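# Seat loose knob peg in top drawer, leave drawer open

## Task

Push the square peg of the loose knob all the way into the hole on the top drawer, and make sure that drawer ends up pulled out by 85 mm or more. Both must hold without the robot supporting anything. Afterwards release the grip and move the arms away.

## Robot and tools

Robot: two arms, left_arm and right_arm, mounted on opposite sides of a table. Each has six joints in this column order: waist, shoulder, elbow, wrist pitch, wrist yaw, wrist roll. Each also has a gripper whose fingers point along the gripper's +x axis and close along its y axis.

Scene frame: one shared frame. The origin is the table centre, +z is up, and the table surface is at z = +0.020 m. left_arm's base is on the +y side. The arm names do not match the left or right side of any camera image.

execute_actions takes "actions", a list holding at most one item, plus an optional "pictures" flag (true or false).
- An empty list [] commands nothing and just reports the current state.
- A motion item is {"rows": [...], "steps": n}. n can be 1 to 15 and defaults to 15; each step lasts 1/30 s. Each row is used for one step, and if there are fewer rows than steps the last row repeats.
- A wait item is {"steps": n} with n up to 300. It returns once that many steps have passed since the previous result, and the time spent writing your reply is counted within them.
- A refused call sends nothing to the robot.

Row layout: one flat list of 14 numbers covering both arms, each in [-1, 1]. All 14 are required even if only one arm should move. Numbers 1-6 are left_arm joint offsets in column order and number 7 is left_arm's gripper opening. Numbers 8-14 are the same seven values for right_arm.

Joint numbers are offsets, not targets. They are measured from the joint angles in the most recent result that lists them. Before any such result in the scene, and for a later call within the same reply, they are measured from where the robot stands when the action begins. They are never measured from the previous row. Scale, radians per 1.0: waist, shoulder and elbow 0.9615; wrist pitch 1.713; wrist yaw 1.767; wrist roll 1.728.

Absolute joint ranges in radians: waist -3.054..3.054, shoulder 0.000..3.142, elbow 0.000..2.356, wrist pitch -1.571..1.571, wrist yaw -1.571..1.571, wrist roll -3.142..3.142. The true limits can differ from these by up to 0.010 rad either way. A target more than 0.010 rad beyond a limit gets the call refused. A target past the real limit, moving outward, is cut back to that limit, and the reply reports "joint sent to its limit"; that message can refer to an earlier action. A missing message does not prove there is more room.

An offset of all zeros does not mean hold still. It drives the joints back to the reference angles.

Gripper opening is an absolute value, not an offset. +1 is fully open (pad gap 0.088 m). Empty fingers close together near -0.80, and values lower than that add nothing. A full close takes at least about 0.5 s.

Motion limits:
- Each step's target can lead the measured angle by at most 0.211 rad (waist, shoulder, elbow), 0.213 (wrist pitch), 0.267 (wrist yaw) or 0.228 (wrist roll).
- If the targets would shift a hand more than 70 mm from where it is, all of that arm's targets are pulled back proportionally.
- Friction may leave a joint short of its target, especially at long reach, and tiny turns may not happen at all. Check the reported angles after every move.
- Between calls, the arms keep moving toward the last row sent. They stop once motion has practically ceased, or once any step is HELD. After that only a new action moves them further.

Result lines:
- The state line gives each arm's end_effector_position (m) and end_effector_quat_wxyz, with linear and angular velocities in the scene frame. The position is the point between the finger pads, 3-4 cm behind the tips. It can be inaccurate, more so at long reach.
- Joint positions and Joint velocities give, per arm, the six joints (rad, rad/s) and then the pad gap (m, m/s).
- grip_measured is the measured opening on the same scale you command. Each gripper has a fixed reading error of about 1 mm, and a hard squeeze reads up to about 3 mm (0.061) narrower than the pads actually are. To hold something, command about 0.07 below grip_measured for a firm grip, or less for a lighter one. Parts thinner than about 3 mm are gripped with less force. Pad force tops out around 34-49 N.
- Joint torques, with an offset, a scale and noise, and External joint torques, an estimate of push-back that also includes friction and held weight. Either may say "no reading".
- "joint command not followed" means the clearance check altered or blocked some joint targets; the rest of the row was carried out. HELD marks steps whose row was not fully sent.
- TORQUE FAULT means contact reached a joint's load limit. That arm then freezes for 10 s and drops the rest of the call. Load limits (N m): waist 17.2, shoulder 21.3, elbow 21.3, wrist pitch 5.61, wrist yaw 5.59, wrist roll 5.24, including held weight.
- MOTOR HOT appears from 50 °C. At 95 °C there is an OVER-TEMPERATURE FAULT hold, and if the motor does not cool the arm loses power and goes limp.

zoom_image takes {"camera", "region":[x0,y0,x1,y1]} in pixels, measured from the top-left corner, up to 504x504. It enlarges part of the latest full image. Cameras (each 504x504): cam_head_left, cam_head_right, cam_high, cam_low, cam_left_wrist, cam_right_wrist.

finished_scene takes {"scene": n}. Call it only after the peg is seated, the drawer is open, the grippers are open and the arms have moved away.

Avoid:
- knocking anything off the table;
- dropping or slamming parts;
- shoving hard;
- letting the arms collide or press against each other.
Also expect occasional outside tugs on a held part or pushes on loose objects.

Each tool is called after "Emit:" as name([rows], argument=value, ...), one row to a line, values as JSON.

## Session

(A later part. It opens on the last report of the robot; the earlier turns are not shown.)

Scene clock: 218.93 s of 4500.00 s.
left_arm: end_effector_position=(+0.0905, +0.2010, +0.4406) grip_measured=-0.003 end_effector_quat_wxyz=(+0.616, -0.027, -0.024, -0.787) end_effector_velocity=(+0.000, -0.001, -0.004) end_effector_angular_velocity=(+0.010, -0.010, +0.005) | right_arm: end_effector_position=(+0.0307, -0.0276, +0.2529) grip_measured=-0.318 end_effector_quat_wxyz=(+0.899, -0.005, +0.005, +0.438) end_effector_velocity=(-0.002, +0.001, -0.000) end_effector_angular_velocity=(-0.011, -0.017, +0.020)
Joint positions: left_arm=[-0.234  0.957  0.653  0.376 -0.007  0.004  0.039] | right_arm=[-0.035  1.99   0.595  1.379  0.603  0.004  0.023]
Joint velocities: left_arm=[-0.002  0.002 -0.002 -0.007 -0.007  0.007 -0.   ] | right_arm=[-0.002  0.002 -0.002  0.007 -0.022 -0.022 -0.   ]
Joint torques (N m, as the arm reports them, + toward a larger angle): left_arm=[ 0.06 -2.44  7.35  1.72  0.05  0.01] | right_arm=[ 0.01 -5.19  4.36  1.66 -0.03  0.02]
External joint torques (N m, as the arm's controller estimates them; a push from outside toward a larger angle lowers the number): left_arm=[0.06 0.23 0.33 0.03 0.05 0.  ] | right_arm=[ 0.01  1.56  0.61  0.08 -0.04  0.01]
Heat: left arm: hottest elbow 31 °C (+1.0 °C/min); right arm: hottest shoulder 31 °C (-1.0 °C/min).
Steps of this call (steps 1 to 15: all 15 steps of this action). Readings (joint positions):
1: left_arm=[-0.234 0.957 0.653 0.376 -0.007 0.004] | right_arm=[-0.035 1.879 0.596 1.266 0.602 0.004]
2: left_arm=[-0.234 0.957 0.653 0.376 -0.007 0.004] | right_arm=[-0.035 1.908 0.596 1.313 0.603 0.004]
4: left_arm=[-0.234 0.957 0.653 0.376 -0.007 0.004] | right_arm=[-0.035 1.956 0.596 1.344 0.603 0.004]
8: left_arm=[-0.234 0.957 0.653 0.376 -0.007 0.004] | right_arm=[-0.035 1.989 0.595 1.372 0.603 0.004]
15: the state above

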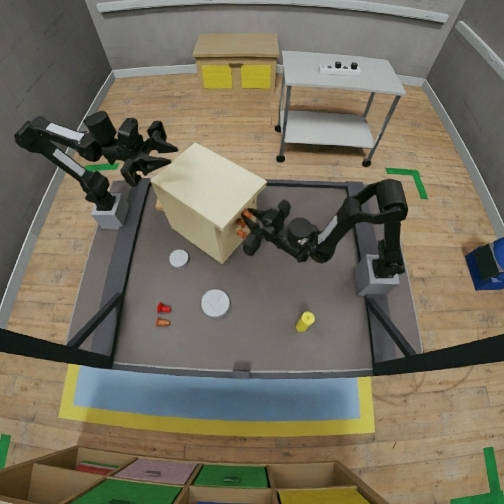

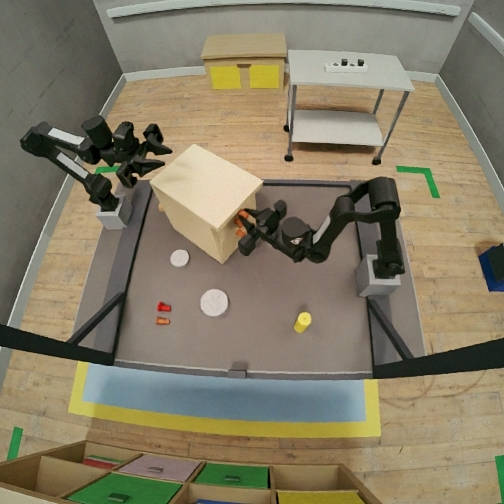

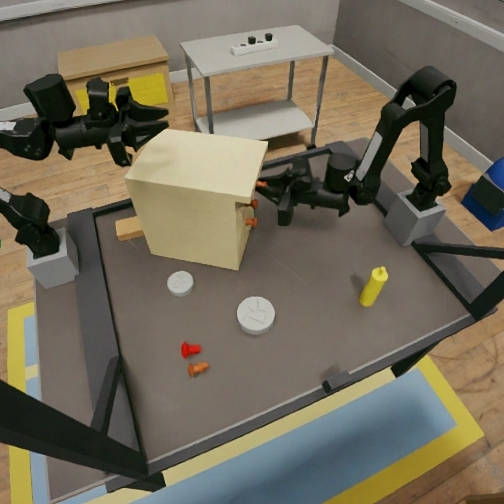

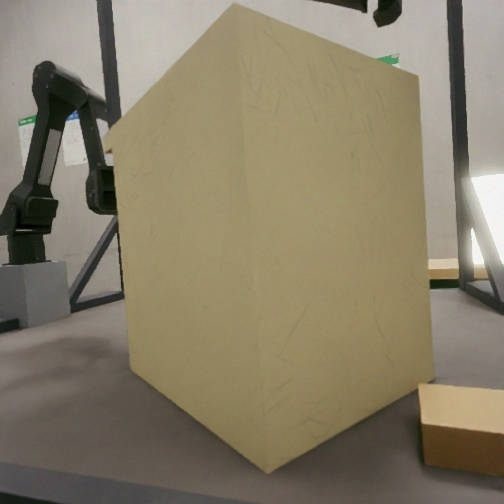

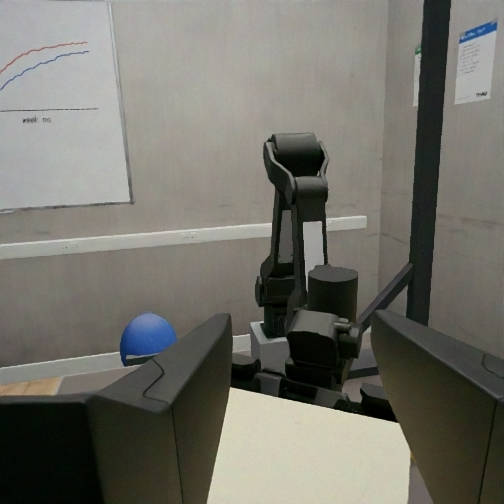

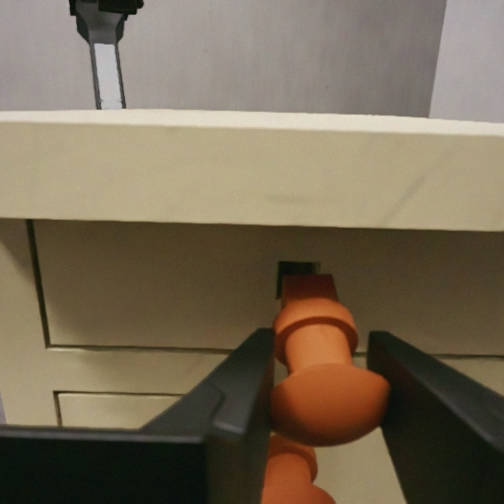

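Emit:
execute_actions([
  {"rows":[[0,0,0,0,0,0,0,0.028,-0.04,-0.03,-0.01,0.015,0,-0.42],[0,0,0,0,0,0,0,0.028,-0.06,-0.03,-0.02,0.015,0,-0.42],[0,0,0,0,0,0,0,0.028,-0.08,-0.03,-0.03,0.015,0,-0.42],[0,0,0,0,0,0,0,0.028,-0.1,-0.03,-0.04,0.015,0,-0.42],[0,0,0,0,0,0,0,0.028,-0.13,-0.03,-0.05,0.015,0,-0.42],[0,0,0,0,0,0,0,0.028,-0.15,-0.03,-0.06,0.015,0,-0.42],[0,0,0,0,0,0,0,0.028,-0.17,-0.03,-0.07,0.015,0,-0.42],[0,0,0,0,0,0,0,0.028,-0.21,-0.03,-0.075,0.015,0,-0.42]]},
])

Scene clock: 234.53 s of 4500.00 s.
left_arm: end_effector_position=(+0.0905, +0.2010, +0.4406) grip_measured=-0.003 end_effector_quat_wxyz=(+0.616, -0.027, -0.024, -0.787) end_effector_velocity=(+0.003, -0.000, -0.002) end_effector_angular_velocity=(+0.009, +0.007, +0.019) | right_arm: end_effector_position=(+0.0221, -0.0383, +0.2845) grip_measured=-0.318 end_effector_quat_wxyz=(+0.898, -0.004, +0.004, +0.440) end_effector_velocity=(+0.000, -0.003, +0.002) end_effector_angular_velocity=(-0.026, -0.005, +0.005)
Joint positions: left_arm=[-0.234  0.957  0.653  0.376 -0.007  0.004  0.039] | right_arm=[-0.009  1.82   0.564  1.243  0.625  0.004  0.023]
Joint velocities: left_arm=[-0.002 -0.002 -0.002 -0.007 -0.022 -0.007 -0.   ] | right_arm=[-0.002 -0.037 -0.007 -0.051 -0.007 -0.007 -0.   ]
Joint torques (N m, as the arm reports them, + toward a larger angle): left_arm=[ 0.13 -2.28  7.19  1.7   0.02  0.  ] | right_arm=[ 0.08 -8.08  5.34  2.04  0.22  0.02]
External joint torques (N m, as the arm's controller estimates them; a push from outside toward a larger angle lowers the number): left_arm=[ 0.12  0.44  0.11 -0.01  0.02 -0.01] | right_arm=[ 0.08 -1.91  0.97  0.46  0.22  0.01]
Heat: left arm: hottest elbow 32 °C (+1.0 °C/min); right arm: hottest wrist pitch 31 °C (+0.0 °C/min).
Steps of this call (steps 1 to 15: the robot went on to your last target; steps 16 to 90: nothing new was sent; then 12.10 s passed at rest; steps 91 to 105: all 15 steps of this action). Readings (joint positions):
91: left_arm=[-0.234 0.957 0.653 0.376 -0.007 0.004] | right_arm=[-0.034 1.989 0.593 1.380 0.606 0.004]
92: left_arm=[-0.234 0.957 0.653 0.376 -0.007 0.004] | right_arm=[-0.029 1.982 0.588 1.373 0.612 0.004]
94: left_arm=[-0.234 0.957 0.653 0.376 -0.007 0.004] | right_arm=[-0.018 1.956 0.576 1.345 0.620 0.004]
98: left_arm=[-0.234 0.957 0.653 0.376 -0.007 0.004] | right_arm=[-0.011 1.873 0.571 1.287 0.625 0.004]
105: the state above

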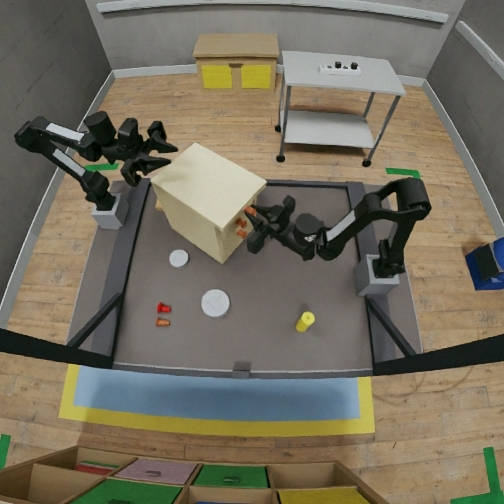

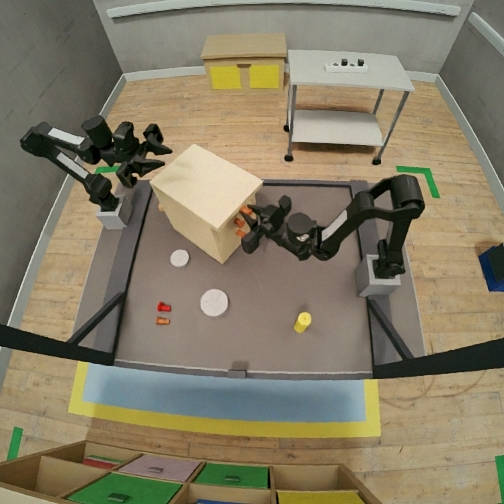

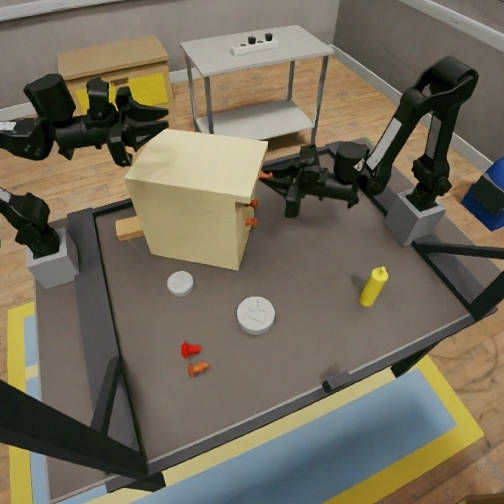

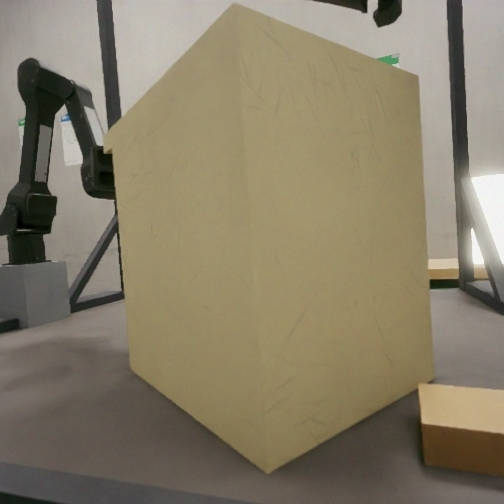

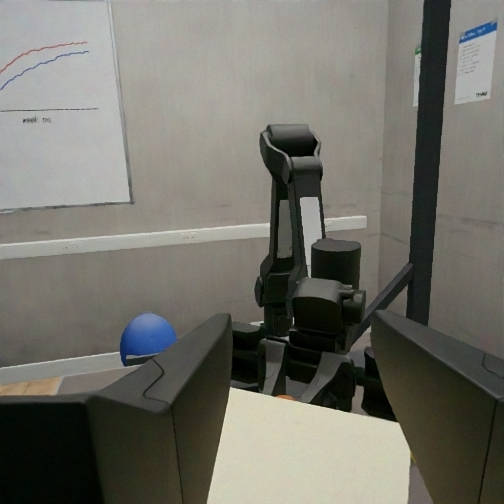

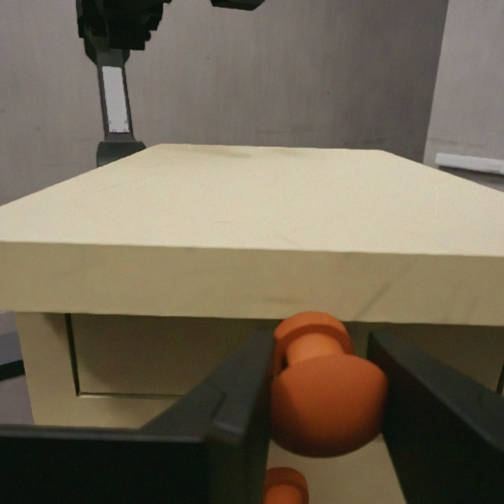

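Emit:
execute_actions([
  {"rows":[[0,0,0,0,0,0,0,0,0.08,0,0.04,0,0,-0.42],[0,0,0,0,0,0,0,0,0.08,0,0.04,0,0,-0.42],[0,0,0,0,0,0,0,0,0.08,0,0.04,0,0,-0.42],[0,0,0,0,0,0,0,-0.03,0.16,0.042,0.075,-0.008,0,-0.42]]},
])

Emit:
zoom_image(camera="cam_right_wrist", region=[230,220,400,390])

Scene clock: 244.00 s of 4500.00 s.
left_arm: end_effector_position=(+0.0905, +0.2010, +0.4406) grip_measured=-0.003 end_effector_quat_wxyz=(+0.616, -0.027, -0.024, -0.787) end_effector_velocity=(+0.000, +0.000, -0.005) end_effector_angular_velocity=(+0.023, +0.002, +0.004) | right_arm: end_effector_position=(+0.0319, -0.0288, +0.2604) grip_measured=-0.318 end_effector_quat_wxyz=(+0.901, +0.001, +0.002, +0.434) end_effector_velocity=(-0.001, +0.005, +0.000) end_effector_angular_velocity=(-0.003, +0.006, +0.020)
Joint positions: left_arm=[-0.234  0.957  0.653  0.376 -0.007  0.004  0.039] | right_arm=[-0.035  1.966  0.595  1.367  0.613  0.004  0.023]
Joint velocities: left_arm=[-0.002 -0.002 -0.002 -0.022 -0.007 -0.007 -0.   ] | right_arm=[-0.002 -0.002  0.012 -0.022 -0.022  0.007 -0.   ]
Joint torques (N m, as the arm reports them, + toward a larger angle): left_arm=[ 0.01 -2.28  7.23  1.73 -0.04 -0.02] | right_arm=[-0.25 -5.08  5.28  1.63 -0.09  0.02]
External joint torques (N m, as the arm's controller estimates them; a push from outside toward a larger angle lowers the number): left_arm=[ 0.    0.46  0.16  0.02 -0.04 -0.03] | right_arm=[-0.26  1.52  1.49  0.08 -0.09  0.01]
Heat: left arm: hottest elbow 32 °C (+1.0 °C/min); right arm: hottest shoulder 32 °C (+2.0 °C/min).
Steps of this call (steps 1 to 15: the robot went on to your last target; steps 16 to 90: nothing new was sent; then 5.97 s passed at rest; steps 91 to 105: all 15 steps of this action). Readings (joint positions):
91: left_arm=[-0.234 0.957 0.653 0.376 -0.007 0.004] | right_arm=[-0.009 1.826 0.563 1.248 0.625 0.004]
92: left_arm=[-0.234 0.957 0.653 0.376 -0.007 0.004] | right_arm=[-0.009 1.842 0.563 1.271 0.626 0.004]
94: left_arm=[-0.234 0.957 0.653 0.376 -0.007 0.004] | right_arm=[-0.010 1.880 0.565 1.300 0.624 0.004]
98: left_arm=[-0.234 0.957 0.653 0.376 -0.007 0.004] | right_arm=[-0.031 1.954 0.589 1.350 0.616 0.004]
105: the state above

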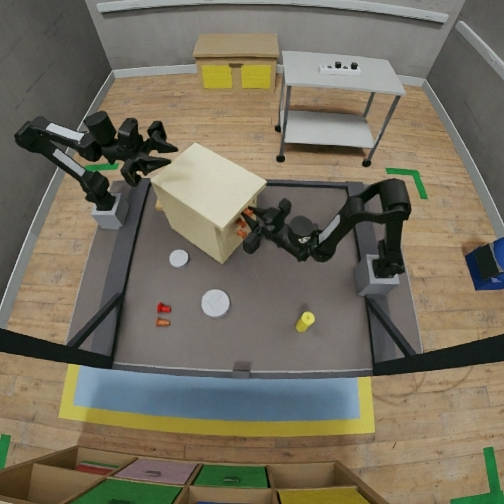

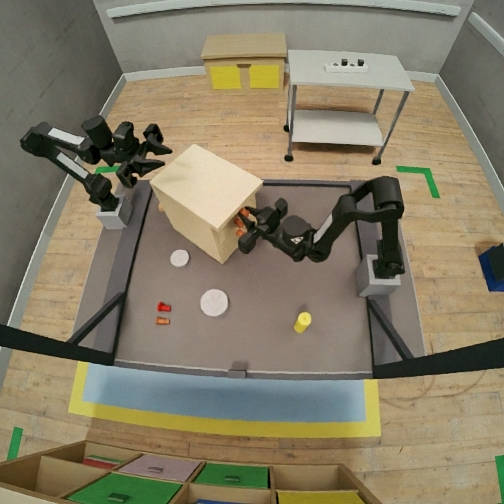

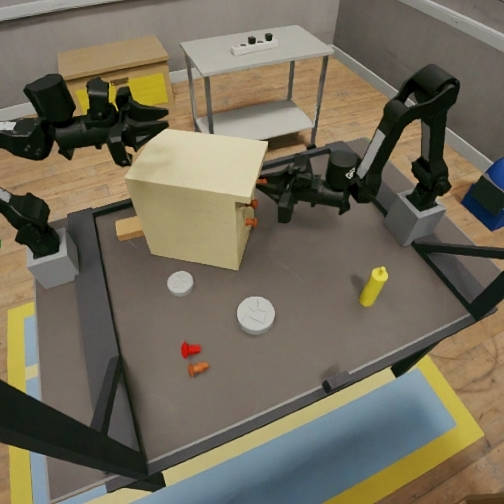

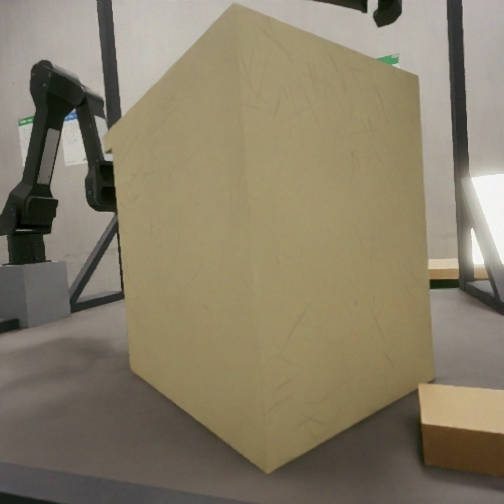

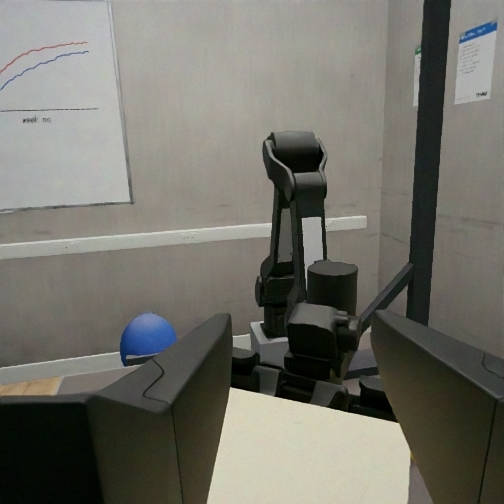

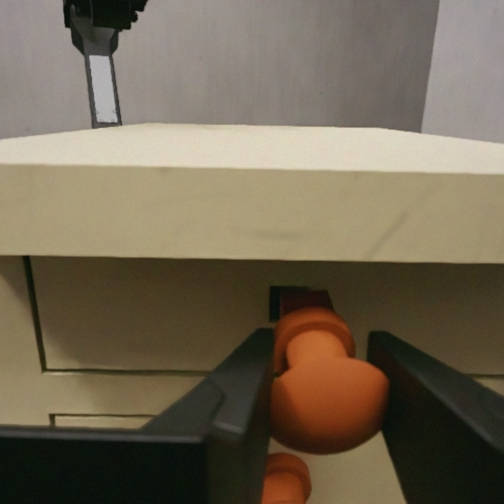

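Region (230, 220, 400, 390) of cam_right_wrist's 504x504 image, scaled by 2.965, with more detail than that image has.

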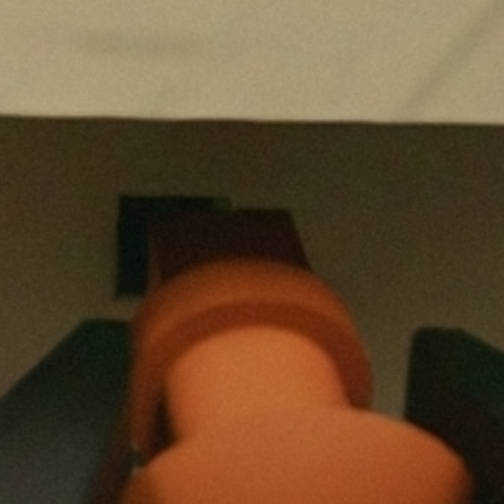

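Emit:
execute_actions([
  {"rows":[[0,0,0,0,0,0,0,-0.015,0.068,0.04,0.02,-0.008,0,-0.42]]},
])

Emit:
zoom_image(camera="cam_right_wrist", region=[230,220,400,390])

Scene clock: 252.37 s of 4500.00 s.
left_arm: end_effector_position=(+0.0905, +0.2010, +0.4406) grip_measured=-0.003 end_effector_quat_wxyz=(+0.616, -0.027, -0.024, -0.787) end_effector_velocity=(-0.001, +0.001, -0.002) end_effector_angular_velocity=(+0.009, +0.006, -0.001) | right_arm: end_effector_position=(+0.0341, -0.0226, +0.2525) grip_measured=-0.318 end_effector_quat_wxyz=(+0.901, +0.003, +0.001, +0.435) end_effector_velocity=(-0.004, +0.002, -0.001) end_effector_angular_velocity=(-0.003, +0.006, +0.024)
Joint positions: left_arm=[-0.234  0.957  0.653  0.376 -0.007  0.004  0.039] | right_arm=[-0.042  2.019  0.619  1.4    0.604  0.004  0.023]
Joint velocities: left_arm=[-0.007 -0.002 -0.002 -0.007 -0.007 -0.007 -0.   ] | right_arm=[ 0.002 -0.002 -0.002 -0.007 -0.022  0.007  0.   ]
Joint torques (N m, as the arm reports them, + toward a larger angle): left_arm=[-0.15 -2.28  7.35  1.73  0.03  0.  ] | right_arm=[-0.7  -4.87  5.96  1.39 -0.22  0.02]
External joint torques (N m, as the arm's controller estimates them; a push from outside toward a larger angle lowers the number): left_arm=[-0.12  0.47  0.23  0.01  0.02 -0.01] | right_arm=[-0.76  2.02  2.24 -0.17 -0.21  0.01]
Heat: left arm: hottest elbow 32 °C (+1.0 °C/min); right arm: hottest shoulder 31 °C (+1.0 °C/min).
Steps of this call (steps 1 to 15: the robot went on to your last target; steps 16 to 90: nothing new was sent; then 4.87 s passed at rest; steps 91 to 105: all 15 steps of this action). Readings (joint positions):
91: left_arm=[-0.234 0.957 0.653 0.376 -0.007 0.004] | right_arm=[-0.036 1.974 0.598 1.374 0.612 0.004]
92: left_arm=[-0.234 0.957 0.653 0.376 -0.007 0.004] | right_arm=[-0.038 1.986 0.606 1.386 0.609 0.004]
94: left_arm=[-0.234 0.957 0.653 0.376 -0.007 0.004] | right_arm=[-0.042 2.008 0.619 1.390 0.604 0.004]
98: left_arm=[-0.234 0.957 0.653 0.376 -0.007 0.004] | right_arm=[-0.042 2.017 0.619 1.398 0.604 0.004]
105: the state above

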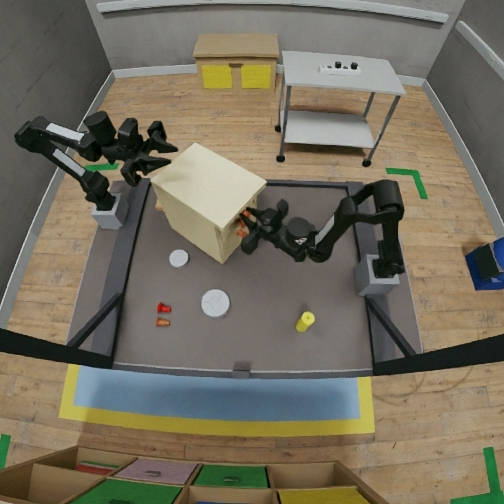

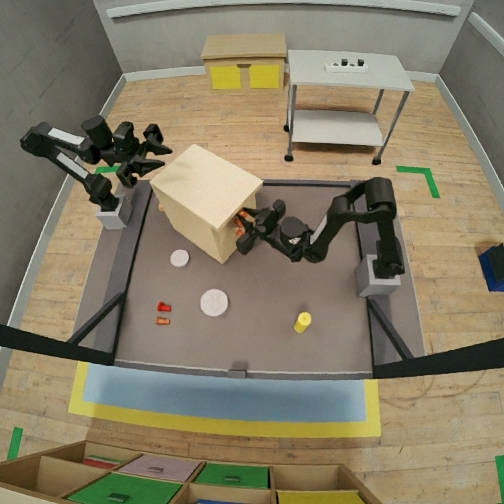

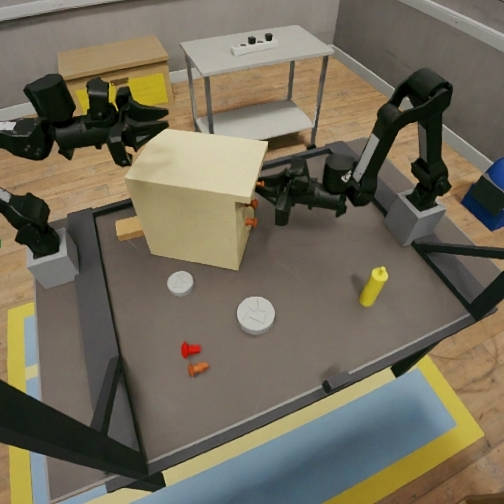

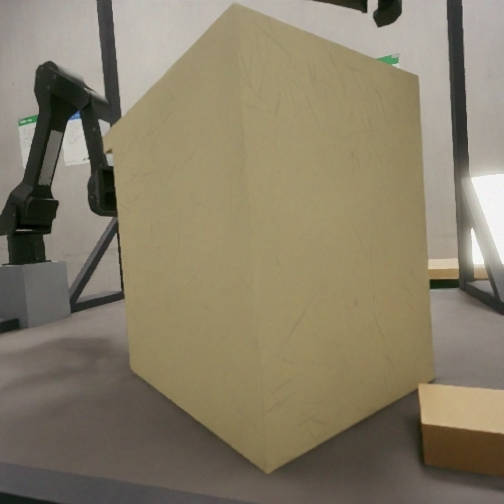

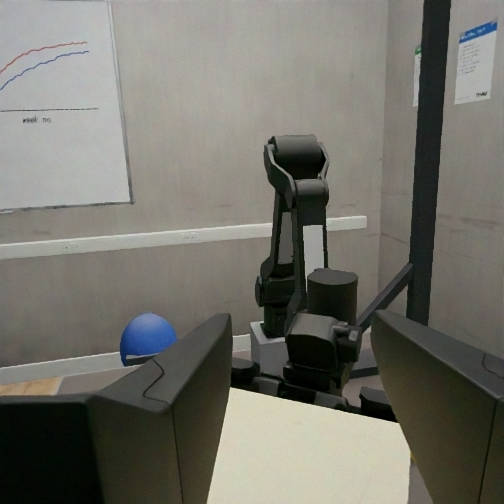

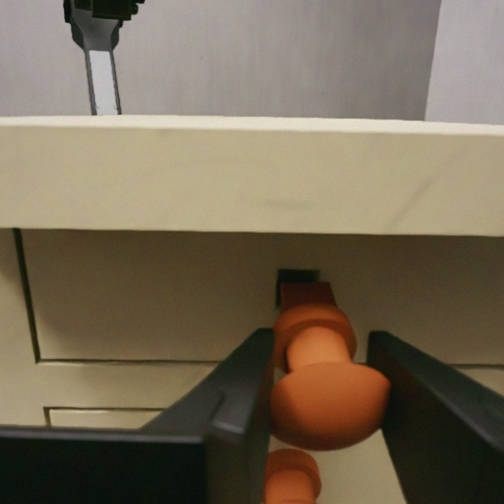

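Region (230, 220, 400, 390) of cam_right_wrist's 504x504 image, scaled by 2.965, with more detail than that image has.

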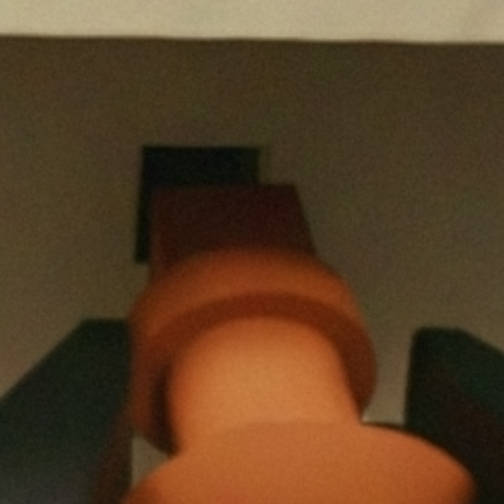

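Emit:
execute_actions([
  {"rows":[[-0.8,0,0,-0.5,0,-0.58,0,0.05,-0.2,-0.27,0,0.03,0,-0.42]]},
], pictures=false)

Emit:
execute_actions([
  {"rows":[[0,0.7,0.65,-0.21,0,0,0,-0.4,0,-0.1,-0.1,0,0,-0.42]]},
], pictures=false)

Emit:
execute_actions([
  {"rows":[[0,0.7,0.64,0,0,0,0,-0.45,0,0,0,-0.1,0,-0.42]]},
], pictures=false)

Emit:
execute_actions([
  {"steps":15},
])

Scene clock: 289.40 s of 4500.00 s.
left_arm: end_effector_position=(-0.0643, +0.3697, +0.2838) grip_measured=-0.002 end_effector_quat_wxyz=(+0.389, +0.187, +0.468, -0.771) end_effector_velocity=(+0.023, +0.185, -0.158) end_effector_angular_velocity=(+1.366, -0.106, +0.437) | right_arm: end_effector_position=(+0.0198, -0.0848, +0.2491) grip_measured=-0.318 end_effector_quat_wxyz=(+0.901, -0.030, +0.017, +0.432) end_effector_velocity=(+0.002, -0.004, -0.000) end_effector_angular_velocity=(-0.012, -0.006, -0.009)
Joint positions: left_arm=[-0.969  0.956  0.657 -0.412 -0.005 -0.869  0.039] | right_arm=[0.003 1.837 0.366 1.401 0.654 0.004 0.023]
Joint velocities: left_arm=[-0.501  0.002 -0.066 -0.784 -0.007 -1.429  0.   ] | right_arm=[-0.002 -0.012 -0.012 -0.007  0.007 -0.007 -0.   ]
Joint torques (N m, as the arm reports them, + toward a larger angle): left_arm=[ 1.02 -2.    7.03  1.77 -0.11 -0.11] | right_arm=[ 0.28 -5.55  3.17  1.32  0.15  0.02]
External joint torques (N m, as the arm's controller estimates them; a push from outside toward a larger angle lowers the number): left_arm=[ 0.23  0.79 -0.76 -0.03  0.15 -0.11] | right_arm=[ 0.31 -0.25 -0.18 -0.25  0.11  0.01]
Heat: left arm: hottest elbow 33 °C (+1.0 °C/min); right arm: hottest wrist pitch 31 °C (+1.0 °C/min).
Steps of this call (steps 1 to 15: the robot went on to your last target; steps 16 to 90: nothing new was sent; then 33.53 s passed at rest; steps 91 to 105: all 15 steps of this action). Readings (joint positions):
91: left_arm=[-0.249 0.957 0.655 0.351 -0.019 -0.033] | right_arm=[-0.040 2.000 0.600 1.397 0.607 0.004]
92: left_arm=[-0.298 0.954 0.660 0.293 -0.019 -0.096] | right_arm=[-0.029 1.962 0.550 1.392 0.617 0.004]
94: left_arm=[-0.409 0.953 0.660 0.182 -0.013 -0.210] | right_arm=[-0.008 1.882 0.442 1.403 0.642 0.004]
98: left_arm=[-0.628 0.956 0.659 -0.037 -0.013 -0.444] | right_arm=[0.001 1.845 0.376 1.401 0.652 0.004]
105: the state above

Scene clock: 289.90 s of 4500.00 s.
left_arm: end_effector_position=(-0.1410, +0.3200, +0.2655) grip_measured=-0.002 end_effector_quat_wxyz=(+0.438, +0.356, +0.480, -0.671) end_effector_velocity=(-0.008, -0.004, -0.079) end_effector_angular_velocity=(+0.133, -0.196, +0.016) | right_arm: end_effector_position=(+0.1329, -0.1765, +0.1953) grip_measured=-0.318 end_effector_quat_wxyz=(+0.954, -0.128, +0.101, +0.250) end_effector_velocity=(+0.002, -0.003, -0.004) end_effector_angular_velocity=(-0.024, +0.012, +0.006)
Joint positions: left_arm=[-0.971  1.608  1.26  -0.769 -0.004 -0.872  0.039] | right_arm=[-0.376  1.836  0.274  1.233  0.656  0.004  0.023]
Joint velocities: left_arm=[-0.007  0.232  0.017 -0.022 -0.007 -0.022 -0.   ] | right_arm=[-0.017 -0.002 -0.002 -0.022 -0.022 -0.007 -0.   ]
Joint torques (N m, as the arm reports them, + toward a larger angle): left_arm=[ 0.43 -5.65  8.67  1.04 -0.11  0.14] | right_arm=[-0.28 -4.04  2.76  1.25  0.07  0.03]
External joint torques (N m, as the arm's controller estimates them; a push from outside toward a larger angle lowers the number): left_arm=[ 0.47  2.1   1.49 -0.12 -0.06  0.12] | right_arm=[-0.29  0.8  -0.16 -0.33 -0.05  0.01]
Heat: left arm: hottest elbow 33 °C (+1.0 °C/min); right arm: hottest wrist pitch 31 °C (+1.0 °C/min).
Steps of this call (steps 1 to 15: all 15 steps of this action). Readings (joint positions):
1: left_arm=[-0.978 0.979 0.678 -0.467 -0.004 -0.890] | right_arm=[-0.006 1.837 0.360 1.388 0.646 0.004]
2: left_arm=[-0.977 1.029 0.730 -0.539 -0.004 -0.886] | right_arm=[-0.040 1.832 0.350 1.353 0.643 0.004]
4: left_arm=[-0.973 1.152 0.849 -0.636 -0.004 -0.878] | right_arm=[-0.133 1.834 0.318 1.293 0.649 0.004]
8: left_arm=[-0.971 1.377 1.075 -0.741 -0.004 -0.874] | right_arm=[-0.330 1.836 0.280 1.246 0.659 0.004]
15: the state above

Scene clock: 290.40 s of 4500.00 s.
left_arm: end_effector_position=(-0.2606, +0.2408, +0.1845) grip_measured=-0.002 end_effector_quat_wxyz=(+0.444, +0.382, +0.480, -0.653) end_effector_velocity=(+0.025, +0.020, -0.217) end_effector_angular_velocity=(+0.279, -0.404, +0.002) | right_arm: end_effector_position=(+0.2193, -0.2631, +0.1910) grip_measured=-0.318 end_effector_quat_wxyz=(+0.978, -0.092, +0.134, +0.127) end_effector_velocity=(+0.003, -0.004, +0.001) end_effector_angular_velocity=(+0.017, +0.001, -0.003)
Joint positions: left_arm=[-0.971  2.261  1.851 -0.771 -0.004 -0.872  0.039] | right_arm=[-0.803  1.836  0.275  1.232  0.483  0.004  0.023]
Joint velocities: left_arm=[-0.002  0.418 -0.007 -0.066  0.007 -0.007 -0.   ] | right_arm=[-0.022 -0.002 -0.002  0.007 -0.022  0.007 -0.   ]
Joint torques (N m, as the arm reports them, + toward a larger angle): left_arm=[  0.02 -10.43   8.87   1.09  -0.08   0.  ] | right_arm=[-0.3  -4.2   3.19  1.42  0.01  0.03]
External joint torques (N m, as the arm's controller estimates them; a push from outside toward a larger angle lowers the number): left_arm=[-0.04  3.25  1.22 -0.11 -0.02 -0.02] | right_arm=[-0.3   0.75  0.18 -0.23 -0.09  0.01]
Heat: left arm: hottest elbow 33 °C (+1.0 °C/min); right arm: hottest wrist pitch 31 °C (+1.0 °C/min).
Steps of this call (steps 1 to 15: all 15 steps of this action). Readings (joint positions):
1: left_arm=[-0.971 1.637 1.283 -0.788 -0.004 -0.872] | right_arm=[-0.392 1.836 0.274 1.232 0.619 0.004]
2: left_arm=[-0.971 1.683 1.337 -0.796 -0.004 -0.872] | right_arm=[-0.444 1.836 0.275 1.232 0.565 0.004]
4: left_arm=[-0.971 1.796 1.464 -0.760 -0.004 -0.872] | right_arm=[-0.563 1.836 0.275 1.232 0.525 0.004]
8: left_arm=[-0.971 2.012 1.697 -0.766 -0.004 -0.872] | right_arm=[-0.763 1.836 0.275 1.232 0.498 0.004]
15: the state above

Scene clock: 290.90 s of 4500.00 s.
left_arm: end_effector_position=(-0.2642, +0.2385, +0.1816) grip_measured=-0.002 end_effector_quat_wxyz=(+0.443, +0.381, +0.480, -0.654) end_effector_velocity=(-0.002, +0.001, +0.003) end_effector_angular_velocity=(+0.001, +0.015, +0.002) | right_arm: end_effector_position=(+0.2197, -0.2637, +0.1909) grip_measured=-0.318 end_effector_quat_wxyz=(+0.979, -0.092, +0.134, +0.126) end_effector_velocity=(-0.002, +0.003, -0.003) end_effector_angular_velocity=(+0.004, +0.015, +0.021)
Joint positions: left_arm=[-0.971  2.28   1.871 -0.77  -0.004 -0.872  0.039] | right_arm=[-0.806  1.836  0.275  1.232  0.482  0.004  0.023]
Joint velocities: left_arm=[-0.002 -0.007 -0.002  0.007  0.007 -0.007  0.   ] | right_arm=[ 0.002  0.002 -0.002 -0.007 -0.022  0.007 -0.   ]
Joint torques (N m, as the arm reports them, + toward a larger angle): left_arm=[-0.01 -9.35  6.87  0.98 -0.02  0.  ] | right_arm=[-0.31 -4.21  3.17  1.42  0.02  0.03]
External joint torques (N m, as the arm's controller estimates them; a push from outside toward a larger angle lowers the number): left_arm=[ 0.08  1.97  0.51  0.01  0.03 -0.02] | right_arm=[-0.35  0.65  0.22 -0.19 -0.07  0.01]
Heat: left arm: hottest elbow 33 °C (+1.0 °C/min); right arm: hottest wrist pitch 31 °C (+1.0 °C/min).
Steps of this call (steps 1 to 15: the robot went on to your last target). Readings (joint positions):
1: left_arm=[-0.971 2.272 1.851 -0.771 -0.004 -0.872] | right_arm=[-0.804 1.836 0.275 1.232 0.482 0.004]
2: left_arm=[-0.971 2.278 1.851 -0.771 -0.004 -0.872] | right_arm=[-0.804 1.836 0.275 1.232 0.482 0.004]
4: left_arm=[-0.971 2.280 1.855 -0.771 -0.004 -0.872] | right_arm=[-0.805 1.836 0.275 1.232 0.482 0.004]
8: left_arm=[-0.971 2.280 1.871 -0.770 -0.004 -0.872] | right_arm=[-0.806 1.836 0.275 1.232 0.482 0.004]
15: the state above

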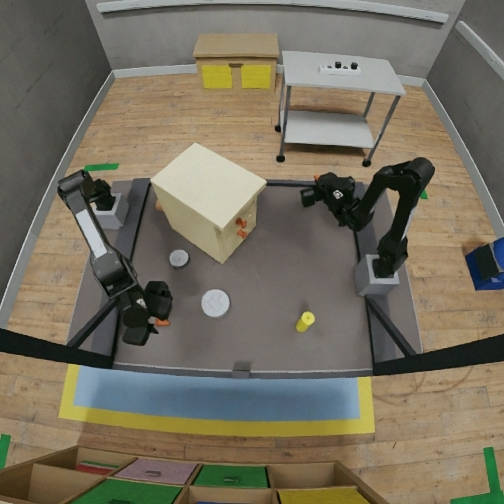

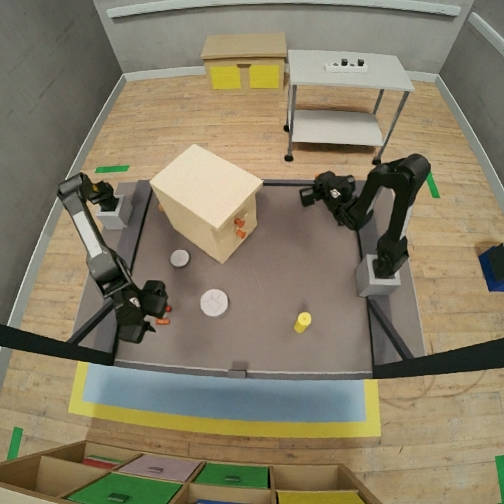

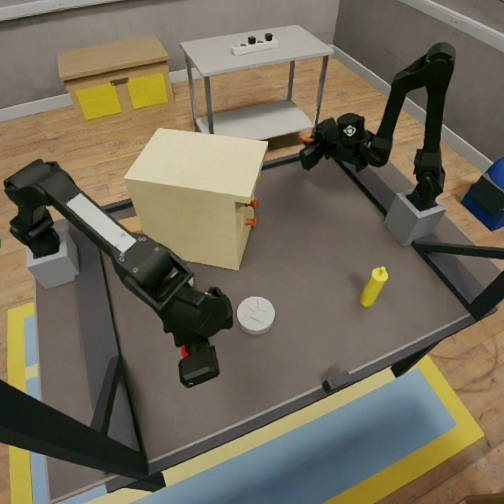

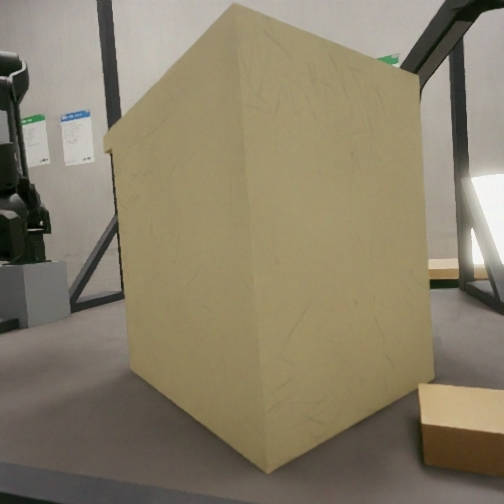

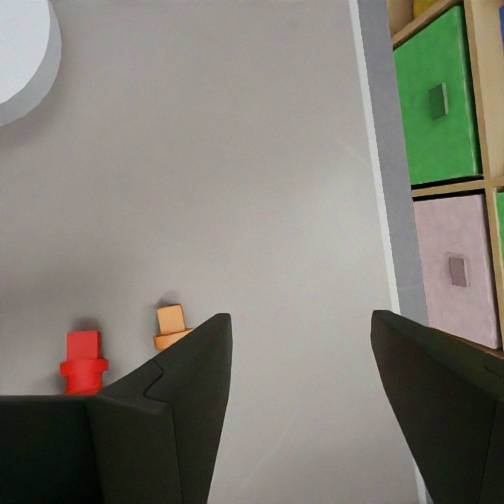

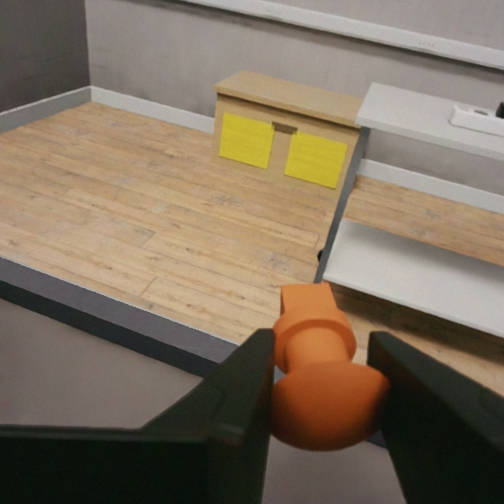

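Emit:
execute_actions([
  {"rows":[[-0.03,0.1,0.2,-0.26,0,-0.1,0,0.1,0.2,0.1,0,-0.273,0,-0.42]]},
], pictures=false)

Emit:
execute_actions([
  {"rows":[[0,0.26,0.22,0,0,0,0,0,0.3,0.17,0.005,0,0,-0.42]]},
])

Scene clock: 299.53 s of 4500.00 s.
left_arm: end_effector_position=(-0.2280, +0.2794, +0.1763) grip_measured=-0.002 end_effector_quat_wxyz=(+0.503, +0.474, +0.510, -0.513) end_effector_velocity=(+0.002, +0.002, +0.004) end_effector_angular_velocity=(+0.004, -0.018, +0.020) | right_arm: end_effector_position=(+0.1703, -0.1672, +0.1434) grip_measured=-0.318 end_effector_quat_wxyz=(+0.894, -0.085, +0.195, +0.394) end_effector_velocity=(-0.005, +0.004, -0.003) end_effector_angular_velocity=(+0.019, +0.039, +0.035)
Joint positions: left_arm=[-1.002  2.361  2.054 -1.208 -0.004 -1.041  0.039] | right_arm=[-0.709  2.021  0.365  1.229  0.006  0.004  0.023]
Joint velocities: left_arm=[-0.002  0.002  0.022 -0.037 -0.007 -0.022 -0.   ] | right_arm=[-0.002  0.007  0.002 -0.007 -0.051  0.022 -0.   ]
Joint torques (N m, as the arm reports them, + toward a larger angle): left_arm=[ 0.09 -7.73  6.77  0.3  -0.08 -0.14] | right_arm=[ 0.02 -4.33  3.62  1.66 -0.1   0.02]
External joint torques (N m, as the arm's controller estimates them; a push from outside toward a larger angle lowers the number): left_arm=[ 0.01  3.41  1.   -0.12 -0.02 -0.15] | right_arm=[ 0.    1.37  1.09  0.   -0.09  0.01]
Heat: left arm: hottest elbow 33 °C (+1.0 °C/min); right arm: hottest wrist pitch 31 °C (+0.0 °C/min).
Steps of this call (steps 1 to 15: the robot went on to your last target; steps 16 to 90: nothing new was sent; then 5.13 s passed at rest; steps 91 to 105: all 15 steps of this action). Readings (joint positions):
91: left_arm=[-0.972 2.290 1.897 -0.807 -0.004 -0.901] | right_arm=[-0.803 1.854 0.282 1.237 0.455 0.004]
92: left_arm=[-0.975 2.312 1.948 -0.874 -0.004 -0.948] | right_arm=[-0.788 1.890 0.301 1.242 0.384 0.004]
94: left_arm=[-0.984 2.339 2.013 -0.977 -0.004 -0.997] | right_arm=[-0.745 1.968 0.344 1.230 0.229 0.004]
98: left_arm=[-1.000 2.351 2.046 -1.160 -0.004 -1.032] | right_arm=[-0.709 2.016 0.359 1.229 0.050 0.004]
105: the state above

Scene clock: 300.03 s of 4500.00 s.
left_arm: end_effector_position=(-0.2534, +0.2637, +0.1128) grip_measured=-0.002 end_effector_quat_wxyz=(+0.507, +0.489, +0.506, -0.498) end_effector_velocity=(-0.016, -0.012, +0.023) end_effector_angular_velocity=(-0.061, +0.057, +0.005) | right_arm: end_effector_position=(+0.1828, -0.1532, +0.0770) grip_measured=-0.318 end_effector_quat_wxyz=(+0.881, -0.108, +0.246, +0.388) end_effector_velocity=(-0.002, +0.004, +0.001) end_effector_angular_velocity=(+0.014, +0.005, +0.033)
Joint positions: left_arm=[-1.002  2.611  2.26  -1.207 -0.004 -1.042  0.039] | right_arm=[-0.709  2.301  0.523  1.234  0.005  0.004  0.023]
Joint velocities: left_arm=[-0.002 -0.002  0.085 -0.007 -0.022 -0.007 -0.   ] | right_arm=[-0.002  0.002  0.002  0.007 -0.037 -0.007 -0.   ]
Joint torques (N m, as the arm reports them, + toward a larger angle): left_arm=[  0.02 -10.3    5.47   0.36  -0.01   0.04] | right_arm=[ 0.   -5.08  2.59  1.63  0.02  0.02]
External joint torques (N m, as the arm's controller estimates them; a push from outside toward a larger angle lowers the number): left_arm=[-0.08  1.42  0.09  0.12  0.05  0.04] | right_arm=[-0.01  1.59  0.82  0.04  0.03  0.01]
Heat: left arm: hottest elbow 33 °C (+1.0 °C/min); right arm: hottest wrist pitch 31 °C (+0.0 °C/min).
Steps of this call (steps 1 to 15: all 15 steps of this action). Readings (joint positions):
1: left_arm=[-1.002 2.384 2.081 -1.228 -0.004 -1.041] | right_arm=[-0.709 2.045 0.379 1.236 0.005 0.004]
2: left_arm=[-1.002 2.426 2.143 -1.227 -0.004 -1.042] | right_arm=[-0.709 2.093 0.416 1.245 0.005 0.004]
4: left_arm=[-1.002 2.503 2.226 -1.189 -0.004 -1.042] | right_arm=[-0.709 2.203 0.495 1.240 0.005 0.004]
8: left_arm=[-1.002 2.592 2.243 -1.207 -0.004 -1.042] | right_arm=[-0.709 2.294 0.515 1.231 0.005 0.004]
15: the state above

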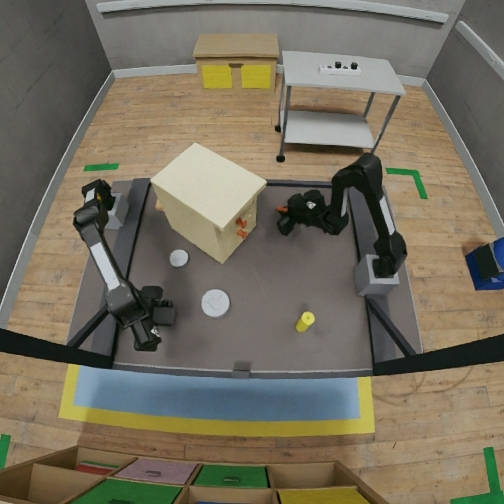

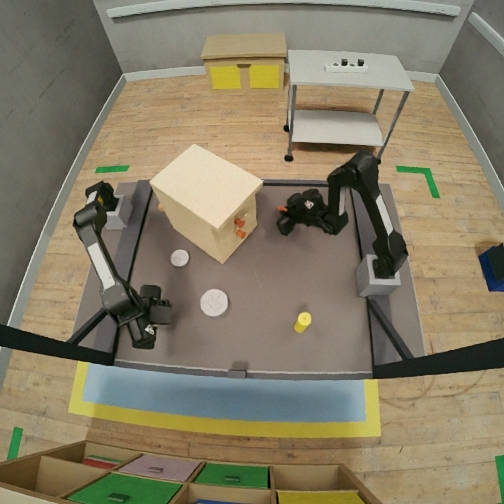

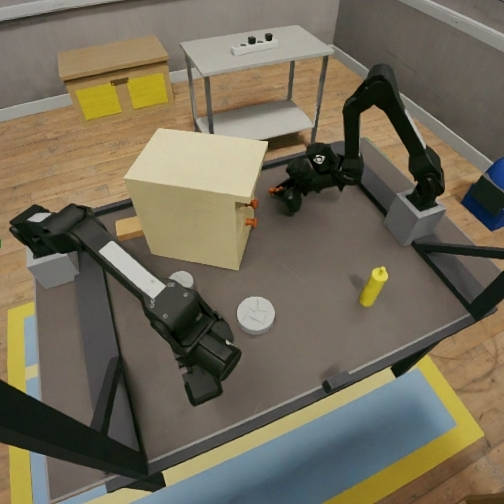

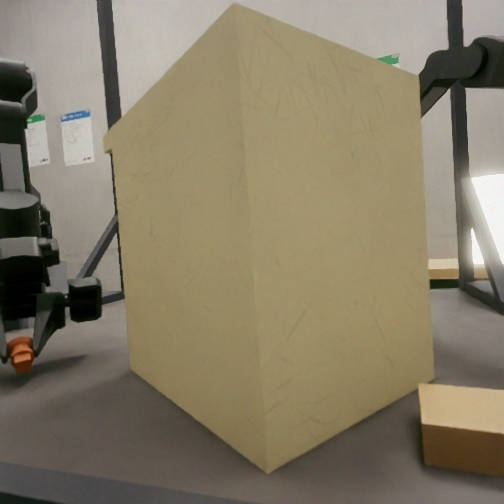

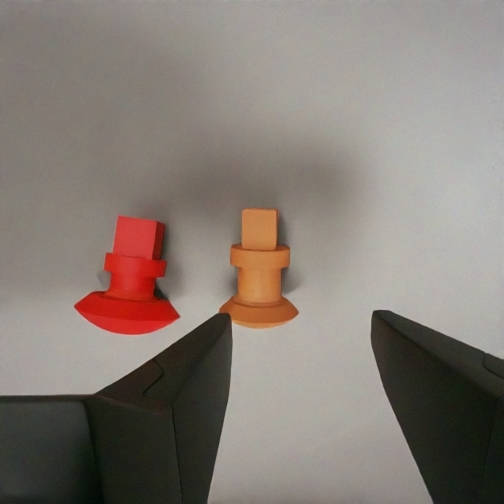

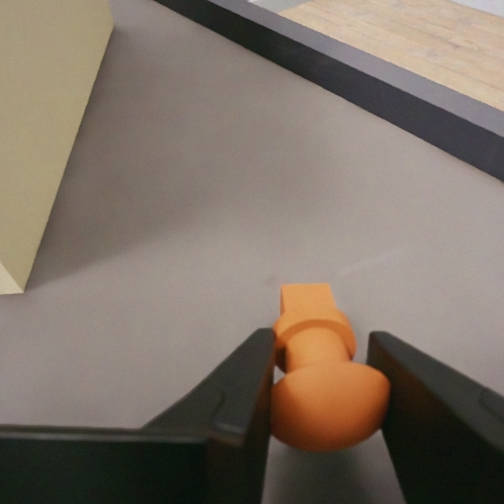

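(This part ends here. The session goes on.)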